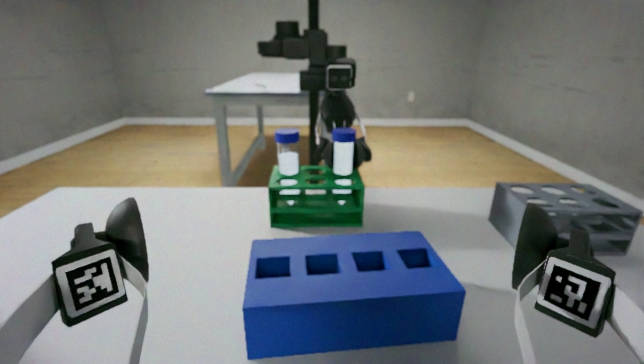

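execute_actions --actions '[{"r1":{"joints":{"gripper_m":0.062}},"r2":{"joints":{"arm_m":0.1}}}]' --cameras '[]'

execute_actions --actions '[{"r1":{"joints":{"arm_m":0.25}},"r2":{"joints":{"arm_m":0.04}}}]' --cameras '[]'

execute_actions --actions '[{"r1":{"base":{"translate_m":-0.04},"joints":{"gripper_m":0.179,"lift_m":0.734}},"r2":{"joints":{"arm_m":0.0}}}]' --cameras '["r1_wrist_camera"]'

Scene clock: 268.97 s.
r1.base_odometry: x=+0.088 y=+0.624 heading=-1.742 (m, m, rad; r1's odometry frame)
r1.turned_by_wheels: +0.000 (rad since the last result)
r1.turned_by_imu: -0.001 (rad since the last result)
r1.base_tilt: forward=+0.0 right=-1.5 (deg)
r1.lidar_m: 2.08 2.17 2.97 0.81 1.01 2.79 2.68 1.20 0.88 0.84 0.88 1.20
r1.head_depth_mm: - - 1161 866 1279 1430 - / - 3839 1166 895 - 1316 1182 / - 3868 1161 - 1272 1386 1184 / 2811 1187 1150 - 1257 1363 1182 / - - 1151 854 1244 1369 1167 / - - 1144 846 1237 1359 1166 / - - 1138 837 1235 1362 1164
r1.base_status: not commanded
r1.joint_positions: lift_m=+0.787 arm_m=+0.313 wrist_yaw_rad=+0.001 wrist_pitch_rad=-0.219 wrist_roll_rad=+0.012 gripper_m=+0.062 head_pan_rad=-1.563 head_tilt_rad=-0.642
r1.joint_status: all done
r1.motor_effort: left_wheel=-2(3) right_wheel=+3(3) lift_m=+25(25) arm_m=+3(3) wrist_yaw_rad=-1(2) wrist_pitch_rad=+9(9) wrist_roll_rad=+0(0) gripper_m=+1(88) head_pan_rad=-2(3) head_tilt_rad=-4(3) (%)
r1.hand_pose: x=-0.0212 y=-0.7025 z=+0.8467 quat_wxyz=(+0.699, +0.078, -0.707, -0.078) (m; r1's base frame)
r1.wrist_depth_mm: - - - 652 - - - / - - - - - - - / - 600 619 657 - - - / 283 410 394 143 366 151 477 / 272 312 335 145 349 162 347 / 246 250 236 159 - 157 275 / 207 209 209 168 171 164 224
r2.base_odometry: x=+0.639 y=+0.765 heading=+1.436 (m, m, rad; r2's odometry frame)
r2.turned_by_wheels: +0.000 (rad since the last result)
r2.turned_by_imu: +0.001 (rad since the last result)
r2.base_tilt: forward=-0.1 right=-2.3 (deg)
r2.lidar_m: 2.10 2.68 1.18 1.08 3.17 2.26 2.18 0.85 0.62 0.59 0.61 0.82
r2.head_depth_mm: - 3099 875 778 - - 1143 / - 3112 948 779 - 1239 1147 / - 2958 920 742 - 1206 1150 / 1349 988 912 730 619 1205 1151 / 2014 3138 959 765 635 1151 1152 / 2352 2988 963 766 637 1140 1151 / - 3033 968 768 637 1127 1158
r2.base_status: not commanded
r2.joint_positions: lift_m=+0.829 arm_m=+0.100 wrist_yaw_rad=+0.000 wrist_pitch_rad=-0.165 wrist_roll_rad=-0.003 gripper_m=+0.175 head_pan_rad=-1.563 head_tilt_rad=-0.741
r2.joint_status: all done
r2.motor_effort: left_wheel=+1(1) right_wheel=-1(1) lift_m=+38(38) arm_m=-3(4) wrist_yaw_rad=+0(1) wrist_pitch_rad=+4(4) wrist_roll_rad=+1(1) gripper_m=+0(0) head_pan_rad=-2(3) head_tilt_rad=-2(4) (%)
r2.hand_pose: x=-0.0215 y=-0.4941 z=+0.9024 quat_wxyz=(+0.706, +0.058, -0.703, -0.058) (m; r2's base frame)
r2.wrist_depth_mm: - - - - - - - / - - - 720 - - - / - - - 623 - - - / - 614 619 528 627 610 - / 439 445 442 355 370 444 449 / 360 342 331 297 307 351 - / 273 282 285 286 290 286 279
pictures: none
No camera images: the call's "cameras" was empty. Leave "cameras" out to get every camera's image.

Scene clock: 270.60 s.
r1.base_odometry: x=+0.088 y=+0.624 heading=-1.742 (m, m, rad; r1's odometry frame)
r1.turned_by_wheels: +0.000 (rad since the last result)
r1.turned_by_imu: +0.000 (rad since the last result)
r1.base_tilt: forward=+0.0 right=-1.6 (deg)
r1.lidar_m: 2.08 2.16 2.96 0.81 1.01 2.79 2.68 1.19 0.88 0.84 0.87 1.20
r1.head_depth_mm: - - 1170 863 1283 1417 - / - 3883 1162 893 - 1342 1178 / - 3817 1157 893 1344 1367 1171 / 2841 1619 1148 - 1315 1379 1175 / - - 1144 847 1252 1366 1172 / - - 1140 842 1236 1372 1160 / - - 1130 842 1234 1357 1166
r1.base_status: not commanded
r1.joint_positions: lift_m=+0.787 arm_m=+0.250 wrist_yaw_rad=+0.001 wrist_pitch_rad=-0.219 wrist_roll_rad=+0.012 gripper_m=+0.062 head_pan_rad=-1.563 head_tilt_rad=-0.642
r1.joint_status: all done
r1.motor_effort: left_wheel=-2(2) right_wheel=+3(3) lift_m=+26(25) arm_m=-4(6) wrist_yaw_rad=-1(1) wrist_pitch_rad=+9(9) wrist_roll_rad=+0(0) gripper_m=+1(0) head_pan_rad=-3(3) head_tilt_rad=-3(3) (%)
r1.hand_pose: x=-0.0212 y=-0.6401 z=+0.8467 quat_wxyz=(+0.699, +0.078, -0.707, -0.078) (m; r1's base frame)
r1.wrist_depth_mm: - - - - - - - / - - - - - - - / 530 602 615 450 695 - - / 304 363 418 255 391 435 479 / 292 308 333 217 216 343 346 / 245 251 246 228 - 263 272 / 208 210 212 216 218 223 225
r2.base_odometry: x=+0.639 y=+0.765 heading=+1.436 (m, m, rad; r2's odometry frame)
r2.turned_by_wheels: +0.000 (rad since the last result)
r2.turned_by_imu: +0.000 (rad since the last result)
r2.base_tilt: forward=-0.1 right=-2.3 (deg)
r2.lidar_m: 2.10 2.69 1.19 1.07 3.18 2.25 2.18 0.85 0.61 0.59 0.61 0.82
r2.head_depth_mm: - 3075 876 757 652 - 1104 / - 3079 950 758 661 - 1098 / - 3139 945 738 - - 1129 / 1052 1597 913 734 634 1167 1151 / 1995 3152 959 788 634 1151 1149 / 2357 2980 962 766 635 1138 1155 / - 2997 968 769 637 1132 1155
r2.base_status: not commanded
r2.joint_positions: lift_m=+0.829 arm_m=+0.040 wrist_yaw_rad=+0.000 wrist_pitch_rad=-0.165 wrist_roll_rad=-0.003 gripper_m=+0.175 head_pan_rad=-1.563 head_tilt_rad=-0.741
r2.joint_status: all done
r2.motor_effort: left_wheel=+1(1) right_wheel=-1(1) lift_m=+38(38) arm_m=-3(2) wrist_yaw_rad=+0(0) wrist_pitch_rad=+4(4) wrist_roll_rad=+1(1) gripper_m=+0(1) head_pan_rad=-3(4) head_tilt_rad=-4(3) (%)
r2.hand_pose: x=-0.0215 y=-0.4341 z=+0.9024 quat_wxyz=(+0.706, +0.058, -0.703, -0.058) (m; r2's base frame)
r2.wrist_depth_mm: - - - - - - - / - - - - - - - / - - - - - - - / - 623 618 572 632 515 - / 438 442 443 358 386 442 482 / 362 342 347 348 351 356 - / 274 284 284 287 288 288 277
pictures: none
No camera images: the call's "cameras" was empty. Leave "cameras" out to get every camera's image.

Scene clock: 272.67 s.
r1.base_odometry: x=+0.095 y=+0.663 heading=-1.742 (m, m, rad; r1's odometry frame)
r1.turned_by_wheels: +0.000 (rad since the last result)
r1.turned_by_imu: -0.001 (rad since the last result)
r1.base_tilt: forward=+0.0 right=-1.7 (deg)
r1.lidar_m: 2.12 2.20 3.02 0.81 1.01 2.74 2.65 1.20 0.88 0.84 0.88 1.20
r1.head_depth_mm: - - 1166 860 1282 1417 1212 / - - 1161 860 1231 - 1155 / - 3812 1159 891 - 1373 1174 / 3215 1674 1143 816 - 1365 1169 / 1427 3976 1148 820 1249 1370 1171 / - - 1141 848 1240 1356 1170 / - - 1134 842 1231 1365 1169
r1.base_status: done
r1.joint_positions: lift_m=+0.734 arm_m=+0.250 wrist_yaw_rad=+0.001 wrist_pitch_rad=-0.219 wrist_roll_rad=+0.012 gripper_m=+0.179 head_pan_rad=-1.563 head_tilt_rad=-0.642
r1.joint_status: all done
r1.motor_effort: left_wheel=-1(6) right_wheel=+3(4) lift_m=+25(25) arm_m=-3(4) wrist_yaw_rad=-1(1) wrist_pitch_rad=+9(9) wrist_roll_rad=+0(0) gripper_m=+2(93) head_pan_rad=-3(3) head_tilt_rad=-4(4) (%)
r1.hand_pose: x=-0.0212 y=-0.6401 z=+0.7937 quat_wxyz=(+0.699, +0.078, -0.707, -0.078) (m; r1's base frame)
r1.wrist_depth_mm: - - - - - - - / - - 368 - - - - / 316 426 213 368 210 509 535 / 282 289 203 231 205 329 336 / 226 219 209 210 213 246 246 / - 174 180 183 185 189 198 / 170 168 166 164 166 164 165
r2.base_odometry: x=+0.639 y=+0.765 heading=+1.436 (m, m, rad; r2's odometry frame)
r2.turned_by_wheels: +0.000 (rad since the last result)
r2.turned_by_imu: +0.000 (rad since the last result)
r2.base_tilt: forward=-0.1 right=-2.2 (deg)
r2.lidar_m: 2.10 2.69 1.19 1.07 3.20 2.24 2.18 0.85 0.61 0.59 0.61 0.82
r2.head_depth_mm: - 3084 877 755 628 - - / - 3094 948 757 617 - - / - 3099 947 738 664 - - / 2127 1061 913 730 658 1203 1154 / 1347 2976 961 765 634 1153 1155 / 2360 3023 965 765 636 1141 1153 / - 3019 968 768 638 1126 1160
r2.base_status: not commanded
r2.joint_positions: lift_m=+0.829 arm_m=+0.000 wrist_yaw_rad=+0.000 wrist_pitch_rad=-0.165 wrist_roll_rad=-0.003 gripper_m=+0.175 head_pan_rad=-1.563 head_tilt_rad=-0.741
r2.joint_status: all done
r2.motor_effort: left_wheel=+1(1) right_wheel=-2(1) lift_m=+38(38) arm_m=-3(2) wrist_yaw_rad=+0(1) wrist_pitch_rad=+4(4) wrist_roll_rad=+1(1) gripper_m=+0(0) head_pan_rad=-3(3) head_tilt_rad=-3(3) (%)
r2.hand_pose: x=-0.0215 y=-0.3941 z=+0.9024 quat_wxyz=(+0.706, +0.058, -0.703, -0.058) (m; r2's base frame)
r2.wrist_depth_mm: - - - - - - - / - - - - - - - / - - - 784 - - - / - 622 625 583 625 546 - / 438 443 450 394 401 457 478 / 363 340 347 350 349 351 - / 274 282 287 286 290 287 277
pictures: r1_wrist_camera
camera_calibration (this result's frames):
r1_wrist_camera: T_world_to_cam=[[-0.999339, -0.019912, 0.0304188, -0.0598765], [-0.035862, 0.402362, -0.914778, 1.00967], [0.00597573, -0.915264, -0.40281, -0.101254], [0, 0, 0, 1]] pos_world=[-0.023023, -0.50012, 0.884662]
Images, in order (width x height): r1_wrist_camera 644x364.

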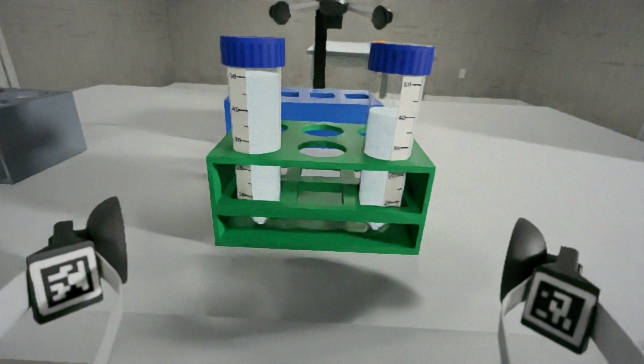

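execute_actions --actions '[{"r1":{"joints":{"arm_m":0.335}}}]' --cameras '["r1_wrist_camera"]'

execute_actions --actions '[{"r1":{"joints":{"gripper_m":0.095}}}]' --cameras '["r1_wrist_camera","r2_head_camera"]'

Scene clock: 278.60 s.
r1.base_odometry: x=+0.095 y=+0.663 heading=-1.742 (m, m, rad; r1's odometry frame)
r1.turned_by_wheels: +0.000 (rad since the last result)
r1.turned_by_imu: -0.001 (rad since the last result)
r1.base_tilt: forward=-0.1 right=-1.7 (deg)
r1.lidar_m: 2.12 2.19 3.01 0.81 1.02 2.75 2.64 1.20 0.87 0.84 0.87 1.20
r1.head_depth_mm: - - 1167 865 1279 1379 1234 / - - 1162 858 1240 - 1166 / - 3830 1155 - 1302 1378 1171 / 3235 1673 1149 - 1295 1368 1174 / 1417 3991 1145 815 1246 1371 1169 / - - 1143 846 1236 1368 1166 / - - 1134 843 1226 1364 1162
r1.base_status: not commanded
r1.joint_positions: lift_m=+0.734 arm_m=+0.335 wrist_yaw_rad=+0.001 wrist_pitch_rad=-0.219 wrist_roll_rad=+0.012 gripper_m=+0.179 head_pan_rad=-1.563 head_tilt_rad=-0.642
r1.joint_status: all done
r1.motor_effort: left_wheel=-2(2) right_wheel=+3(3) lift_m=+25(25) arm_m=+3(3) wrist_yaw_rad=-1(0) wrist_pitch_rad=+9(9) wrist_roll_rad=+0(0) gripper_m=-1(0) head_pan_rad=-3(2) head_tilt_rad=-3(3) (%)
r1.hand_pose: x=-0.0212 y=-0.7245 z=+0.7937 quat_wxyz=(+0.699, +0.078, -0.707, -0.078) (m; r1's base frame)
r1.wrist_depth_mm: - - - - - - - / - 98 97 - 97 - - / 408 382 107 297 438 453 524 / 282 271 113 170 114 322 337 / 225 115 114 135 116 238 244 / - 129 127 161 128 119 198 / 146 137 135 125 126 150 155
r2.base_odometry: x=+0.639 y=+0.765 heading=+1.436 (m, m, rad; r2's odometry frame)
r2.turned_by_wheels: +0.000 (rad since the last result)
r2.turned_by_imu: +0.001 (rad since the last result)
r2.base_tilt: forward=-0.1 right=-2.3 (deg)
r2.lidar_m: 2.10 2.69 1.18 1.07 3.17 2.26 2.18 0.85 0.61 0.59 0.61 0.82
r2.head_depth_mm: - 3073 876 755 628 - - / - 3073 951 756 616 - - / - 3112 934 737 666 - - / 2128 984 914 728 656 1204 1150 / 1344 2869 927 765 633 1150 1156 / 2353 3006 959 766 636 1139 1156 / - 3032 964 769 636 1130 1156
r2.base_status: not commanded
r2.joint_positions: lift_m=+0.829 arm_m=+0.000 wrist_yaw_rad=+0.000 wrist_pitch_rad=-0.165 wrist_roll_rad=-0.003 gripper_m=+0.175 head_pan_rad=-1.563 head_tilt_rad=-0.741
r2.joint_status: not commanded
r2.motor_effort: left_wheel=+1(1) right_wheel=+0(1) lift_m=+38(38) arm_m=-3(3) wrist_yaw_rad=+1(1) wrist_pitch_rad=+4(5) wrist_roll_rad=+1(1) gripper_m=+1(0) head_pan_rad=-3(4) head_tilt_rad=-3(4) (%)
r2.hand_pose: x=-0.0215 y=-0.3941 z=+0.9024 quat_wxyz=(+0.706, +0.058, -0.703, -0.058) (m; r2's base frame)
r2.wrist_depth_mm: - - - - - - - / - - - - - - - / - - - 693 - - - / - 622 614 602 631 548 - / 450 445 446 390 406 448 475 / 361 339 347 350 351 354 - / 272 284 285 287 287 288 279
pictures: r1_wrist_camera
camera_calibration (this result's frames):
r1_wrist_camera: T_world_to_cam=[[-0.999339, -0.0199119, 0.0304187, -0.061558], [-0.0358619, 0.402362, -0.914778, 1.04365], [0.00597559, -0.915264, -0.40281, -0.17855], [0, 0, 0, 1]] pos_world=[-0.023023, -0.584573, 0.884662]
Images, in order (width x height): r1_wrist_camera 644x364.

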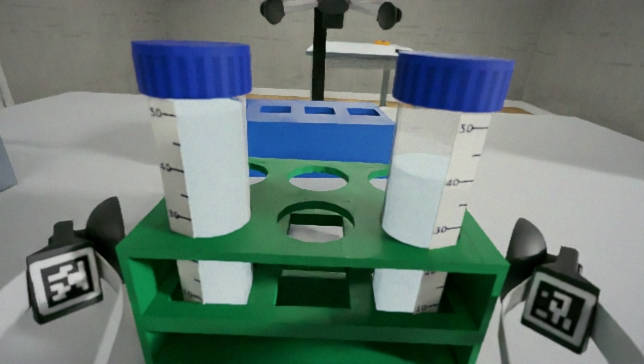

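Scene clock: 279.93 s.
r1.base_odometry: x=+0.095 y=+0.663 heading=-1.742 (m, m, rad; r1's odometry frame)
r1.turned_by_wheels: +0.000 (rad since the last result)
r1.turned_by_imu: +0.000 (rad since the last result)
r1.base_tilt: forward=-0.1 right=-1.6 (deg)
r1.lidar_m: 2.12 2.20 3.01 0.81 1.02 2.74 2.64 1.20 0.88 0.84 0.88 1.20
r1.head_depth_mm: - - 1169 863 1284 1387 1236 / - - 1165 862 1237 - 1161 / - 3872 1155 968 1294 1376 1174 / 3222 1686 1147 - 1302 1370 1170 / 1416 3970 1150 820 1252 1362 1170 / - - 1141 845 1241 1364 1171 / - - 1133 843 1227 1362 1161
r1.base_status: not commanded
r1.joint_positions: lift_m=+0.734 arm_m=+0.335 wrist_yaw_rad=+0.001 wrist_pitch_rad=-0.219 wrist_roll_rad=+0.012 gripper_m=+0.096 head_pan_rad=-1.563 head_tilt_rad=-0.642
r1.joint_status: all done
r1.motor_effort: left_wheel=-2(3) right_wheel=+3(3) lift_m=+26(26) arm_m=+3(3) wrist_yaw_rad=-2(2) wrist_pitch_rad=+9(9) wrist_roll_rad=+0(0) gripper_m=-24(99) head_pan_rad=-3(2) head_tilt_rad=-3(3) (%)
r1.hand_pose: x=-0.0212 y=-0.7246 z=+0.7937 quat_wxyz=(+0.699, +0.078, -0.707, -0.078) (m; r1's base frame)
r1.wrist_depth_mm: - - - - - - - / - - 109 - 107 - - / 408 414 118 298 314 494 525 / 282 287 126 170 124 323 335 / 215 129 130 157 127 239 241 / - 141 139 139 137 - 192 / 145 145 145 146 144 151 160
r2.base_odometry: x=+0.639 y=+0.765 heading=+1.436 (m, m, rad; r2's odometry frame)
r2.turned_by_wheels: +0.000 (rad since the last result)
r2.turned_by_imu: +0.000 (rad since the last result)
r2.base_tilt: forward=+0.0 right=-2.4 (deg)
r2.lidar_m: 2.10 2.68 1.18 1.07 3.18 2.25 2.18 0.85 0.61 0.59 0.61 0.82
r2.head_depth_mm: - 3098 876 756 628 - - / - 3079 952 759 616 - - / - 3086 919 737 664 - - / 2116 985 881 730 657 1202 1151 / 1345 2856 927 766 634 1149 1156 / 2355 2995 964 767 636 1138 1155 / - 3015 968 768 637 1130 1160
r2.base_status: not commanded
r2.joint_positions: lift_m=+0.829 arm_m=+0.000 wrist_yaw_rad=+0.000 wrist_pitch_rad=-0.165 wrist_roll_rad=-0.003 gripper_m=+0.175 head_pan_rad=-1.563 head_tilt_rad=-0.741
r2.joint_status: not commanded
r2.motor_effort: left_wheel=+1(1) right_wheel=-1(1) lift_m=+38(38) arm_m=-4(3) wrist_yaw_rad=+1(1) wrist_pitch_rad=+5(4) wrist_roll_rad=+1(1) gripper_m=+0(0) head_pan_rad=-3(3) head_tilt_rad=-4(4) (%)
r2.hand_pose: x=-0.0215 y=-0.3941 z=+0.9024 quat_wxyz=(+0.706, +0.058, -0.703, -0.058) (m; r2's base frame)
r2.wrist_depth_mm: - - - - - - - / - - - - - - - / - - - 705 - - - / - 626 621 590 639 546 - / 451 448 446 391 400 448 482 / 365 342 349 351 347 353 - / 275 286 282 287 287 288 278
pictures: r1_wrist_camera, r2_head_camera (sideways: a quarter turn clockwise sets it upright)
camera_calibration (this result's frames):
r1_wrist_camera: T_world_to_cam=[[-0.999339, -0.0199139, 0.0304203, -0.0615605], [-0.0358641, 0.402362, -0.914778, 1.04366], [0.00597685, -0.915264, -0.40281, -0.17856], [0, 0, 0, 1]] pos_world=[-0.0230227, -0.584584, 0.884662]
r2_head_camera: T_world_to_cam=[[0.0197271, 0.690946, -0.722637, 0.961587], [0.999805, -0.0141881, 0.0137275, -0.0186416], [-0.000767927, -0.722767, -0.691092, 0.850502], [0, 0, 0, 1]] pos_world=[0.000321761, -0.0499549, 1.28291]
Images, in order (width x height): r1_wrist_camera 644x364, r2_head_camera 896x504.

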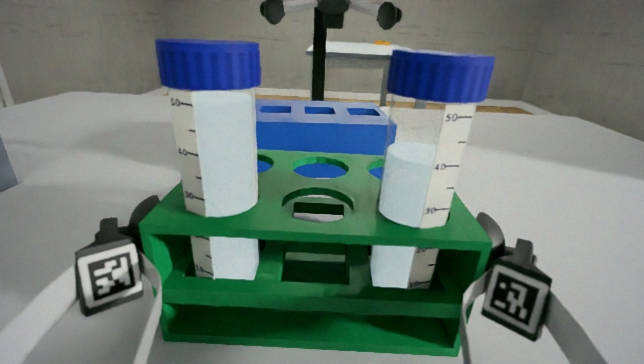

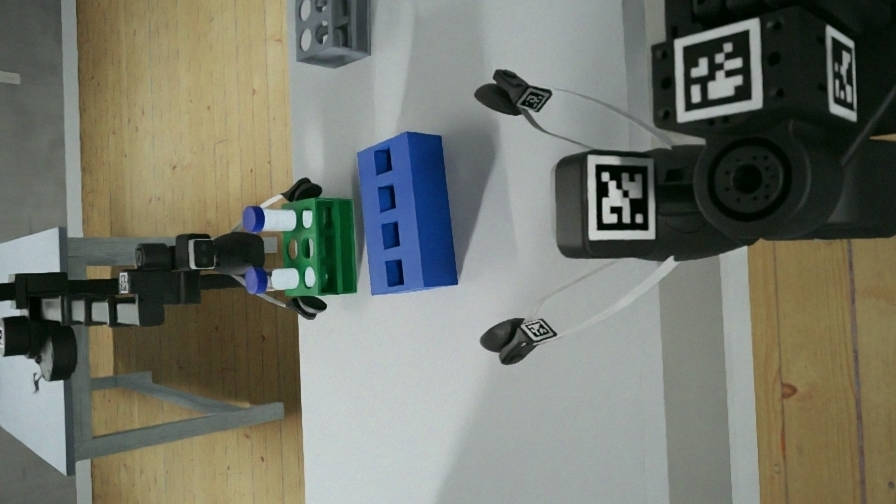

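execute_actions --actions '[{"r1":{"base":{"translate_m":-0.1},"joints":{"lift_m":0.765,"wrist_pitch_rad":-0.05}}}]' --cameras '["r1_wrist_camera","r2_head_camera"]'

execute_actions --actions '[]' --cameras '["r1_wrist_camera"]'

Scene clock: 286.57 s.
r1.base_odometry: x=+0.112 y=+0.762 heading=-1.742 (m, m, rad; r1's odometry frame)
r1.turned_by_wheels: +0.000 (rad since the last result)
r1.turned_by_imu: -0.001 (rad since the last result)
r1.base_tilt: forward=-0.1 right=-1.7 (deg)
r1.lidar_m: 2.22 2.31 3.18 0.82 1.44 2.64 2.55 1.20 0.88 0.84 0.87 1.20
r1.head_depth_mm: - 3841 941 862 1285 1430 - / - - 1160 890 - - 1172 / - 3809 1159 - 1300 1375 1177 / - - 1149 - 1262 1370 1172 / 1406 3520 1144 817 1244 1369 1171 / - - 1137 846 1237 1367 1164 / - - 1132 848 1228 1363 1166
r1.base_status: done
r1.joint_positions: lift_m=+0.765 arm_m=+0.335 wrist_yaw_rad=+0.001 wrist_pitch_rad=-0.094 wrist_roll_rad=+0.012 gripper_m=+0.102 head_pan_rad=-1.563 head_tilt_rad=-0.642
r1.joint_status: all done
r1.on_its_own: gripper_m is held at +0.101, not at your +0.095, by its stall guard, which is not easing now
r1.motor_effort: left_wheel=-2(6) right_wheel=+4(6) lift_m=+43(46) arm_m=+3(3) wrist_yaw_rad=-2(1) wrist_pitch_rad=+21(23) wrist_roll_rad=+0(0) gripper_m=-20(21) head_pan_rad=-2(2) head_tilt_rad=-3(4) (%)
r1.hand_pose: x=-0.0212 y=-0.7325 z=+0.8552 quat_wxyz=(+0.702, +0.034, -0.710, -0.033) (m; r1's base frame)
r1.wrist_depth_mm: - - - - - - - / - - 137 - 135 - - / - - 139 - - - - / 507 419 140 560 138 - - / 351 136 139 208 138 408 390 / 281 133 136 155 139 - 307 / 214 211 143 147 143 229 243
r2.base_odometry: x=+0.639 y=+0.765 heading=+1.436 (m, m, rad; r2's odometry frame)
r2.turned_by_wheels: +0.000 (rad since the last result)
r2.turned_by_imu: +0.001 (rad since the last result)
r2.base_tilt: forward=-0.1 right=-2.3 (deg)
r2.lidar_m: 2.10 2.68 1.18 1.07 3.15 2.25 2.17 0.85 0.61 0.59 0.61 0.82
r2.head_depth_mm: - 3088 878 756 629 - - / - 3095 951 757 616 - - / - 3122 955 738 664 - - / 2295 2726 925 730 657 1205 1152 / 1480 954 871 765 633 1153 1153 / 1333 2805 928 765 636 1145 1156 / - 3018 967 770 637 1128 1153
r2.base_status: not commanded
r2.joint_positions: lift_m=+0.829 arm_m=+0.000 wrist_yaw_rad=+0.000 wrist_pitch_rad=-0.165 wrist_roll_rad=-0.003 gripper_m=+0.175 head_pan_rad=-1.563 head_tilt_rad=-0.741
r2.joint_status: not commanded
r2.motor_effort: left_wheel=+2(1) right_wheel=-1(1) lift_m=+38(38) arm_m=-3(4) wrist_yaw_rad=+0(0) wrist_pitch_rad=+4(4) wrist_roll_rad=+1(1) gripper_m=+0(0) head_pan_rad=-3(3) head_tilt_rad=-4(3) (%)
r2.hand_pose: x=-0.0215 y=-0.3941 z=+0.9024 quat_wxyz=(+0.706, +0.058, -0.703, -0.058) (m; r2's base frame)
r2.wrist_depth_mm: - - - - - - - / - - - - - - - / - - 631 - - - - / - 619 570 632 638 549 - / 437 443 441 391 400 453 485 / 362 342 343 350 350 351 - / 276 284 284 285 285 288 280
pictures: r1_wrist_camera, r2_head_camera (sideways: a quarter turn clockwise sets it upright)
camera_calibration (this result's frames):
r1_wrist_camera: T_world_to_cam=[[-0.999341, -0.0160864, 0.0325371, -0.0625585], [-0.0357747, 0.285075, -0.957837, 1.05401], [0.00613268, -0.95837, -0.285462, -0.293045], [0, 0, 0, 1]] pos_world=[-0.0230132, -0.582324, 0.927955]
r2_head_camera: T_world_to_cam=[[0.019727, 0.690946, -0.722637, 0.961587], [0.999805, -0.014188, 0.0137275, -0.0186416], [-0.000767841, -0.722767, -0.691092, 0.850502], [0, 0, 0, 1]] pos_world=[0.000321767, -0.0499549, 1.28291]
Images, in order (width x height): r1_wrist_camera 644x364, r2_head_camera 896x504.

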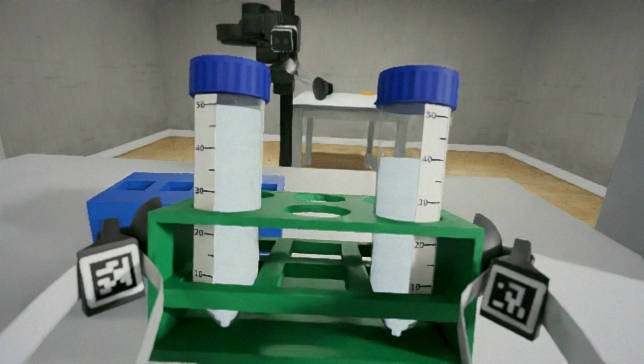

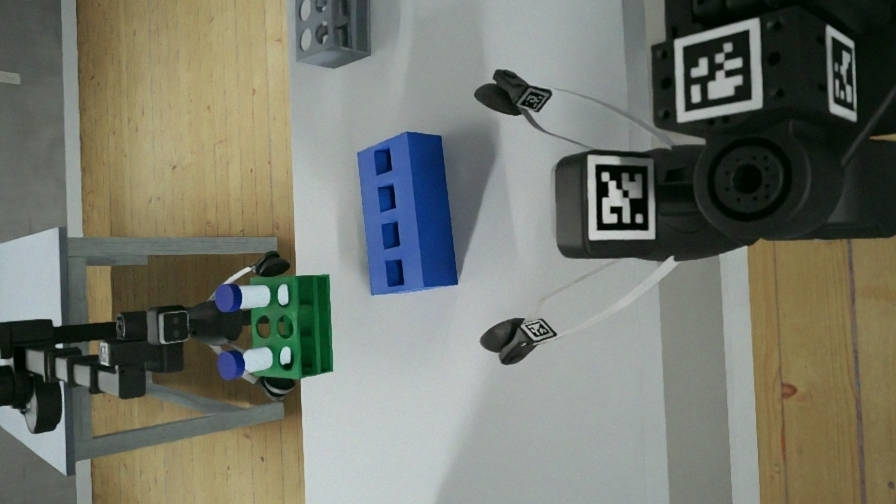

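Scene clock: 286.57 s.
r1.base_odometry: x=+0.112 y=+0.762 heading=-1.742 (m, m, rad; r1's odometry frame)
r1.turned_by_wheels: +0.000 (rad since the last result)
r1.turned_by_imu: -0.001 (rad since the last result)
r1.base_tilt: forward=-0.1 right=-1.7 (deg)
r1.lidar_m: 2.22 2.31 3.18 0.82 1.44 2.64 2.55 1.20 0.88 0.84 0.87 1.20
r1.head_depth_mm: - 3841 941 862 1285 1430 - / - - 1160 890 - - 1172 / - 3809 1159 - 1300 1375 1177 / - - 1149 - 1262 1370 1172 / 1406 3520 1144 817 1244 1369 1171 / - - 1137 846 1237 1367 1164 / - - 1132 848 1228 1363 1166
r1.base_status: done
r1.joint_positions: lift_m=+0.765 arm_m=+0.335 wrist_yaw_rad=+0.001 wrist_pitch_rad=-0.094 wrist_roll_rad=+0.012 gripper_m=+0.102 head_pan_rad=-1.563 head_tilt_rad=-0.642
r1.joint_status: all done
r1.on_its_own: gripper_m is held at +0.101, not at your +0.095, by its stall guard, which is not easing now
r1.motor_effort: left_wheel=-2(6) right_wheel=+4(6) lift_m=+43(46) arm_m=+3(3) wrist_yaw_rad=-2(1) wrist_pitch_rad=+21(23) wrist_roll_rad=+0(0) gripper_m=-20(21) head_pan_rad=-2(2) head_tilt_rad=-3(4) (%)
r1.hand_pose: x=-0.0212 y=-0.7325 z=+0.8552 quat_wxyz=(+0.702, +0.034, -0.710, -0.033) (m; r1's base frame)
r1.wrist_depth_mm: - - - - - - - / - - 137 - 135 - - / - - 139 - - - - / 507 419 140 560 138 - - / 351 136 139 208 138 408 390 / 281 133 136 155 139 - 307 / 214 211 143 147 143 229 243
r2.base_odometry: x=+0.639 y=+0.765 heading=+1.436 (m, m, rad; r2's odometry frame)
r2.turned_by_wheels: +0.000 (rad since the last result)
r2.turned_by_imu: +0.001 (rad since the last result)
r2.base_tilt: forward=-0.1 right=-2.3 (deg)
r2.lidar_m: 2.10 2.68 1.18 1.07 3.15 2.25 2.17 0.85 0.61 0.59 0.61 0.82
r2.head_depth_mm: - 3088 878 756 629 - - / - 3095 951 757 616 - - / - 3122 955 738 664 - - / 2295 2726 925 730 657 1205 1152 / 1480 954 871 765 633 1153 1153 / 1333 2805 928 765 636 1145 1156 / - 3018 967 770 637 1128 1153
r2.base_status: not commanded
r2.joint_positions: lift_m=+0.829 arm_m=+0.000 wrist_yaw_rad=+0.000 wrist_pitch_rad=-0.165 wrist_roll_rad=-0.003 gripper_m=+0.175 head_pan_rad=-1.563 head_tilt_rad=-0.741
r2.joint_status: not commanded
r2.motor_effort: left_wheel=+2(1) right_wheel=-1(1) lift_m=+38(38) arm_m=-3(4) wrist_yaw_rad=+0(0) wrist_pitch_rad=+4(4) wrist_roll_rad=+1(1) gripper_m=+0(0) head_pan_rad=-3(3) head_tilt_rad=-4(3) (%)
r2.hand_pose: x=-0.0215 y=-0.3941 z=+0.9024 quat_wxyz=(+0.706, +0.058, -0.703, -0.058) (m; r2's base frame)
r2.wrist_depth_mm: - - - - - - - / - - - - - - - / - - 631 - - - - / - 619 570 632 638 549 - / 437 443 441 391 400 453 485 / 362 342 343 350 350 351 - / 276 284 284 285 285 288 280
pictures: r1_wrist_camera
camera_calibration (this result's frames):
r1_wrist_camera: T_world_to_cam=[[-0.999341, -0.0160864, 0.0325371, -0.0625585], [-0.0357747, 0.285075, -0.957837, 1.05401], [0.00613268, -0.95837, -0.285462, -0.293045], [0, 0, 0, 1]] pos_world=[-0.0230132, -0.582324, 0.927955]
Images, in order (width x height): r1_wrist_camera 644x364.

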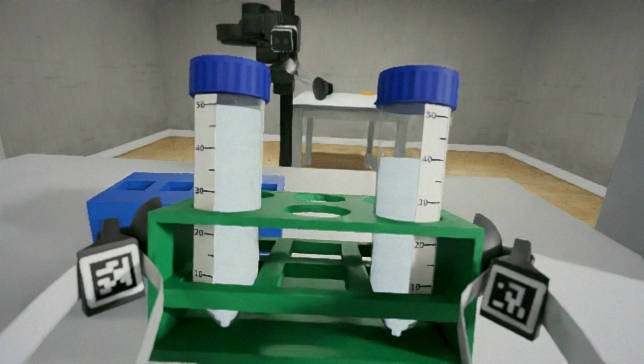

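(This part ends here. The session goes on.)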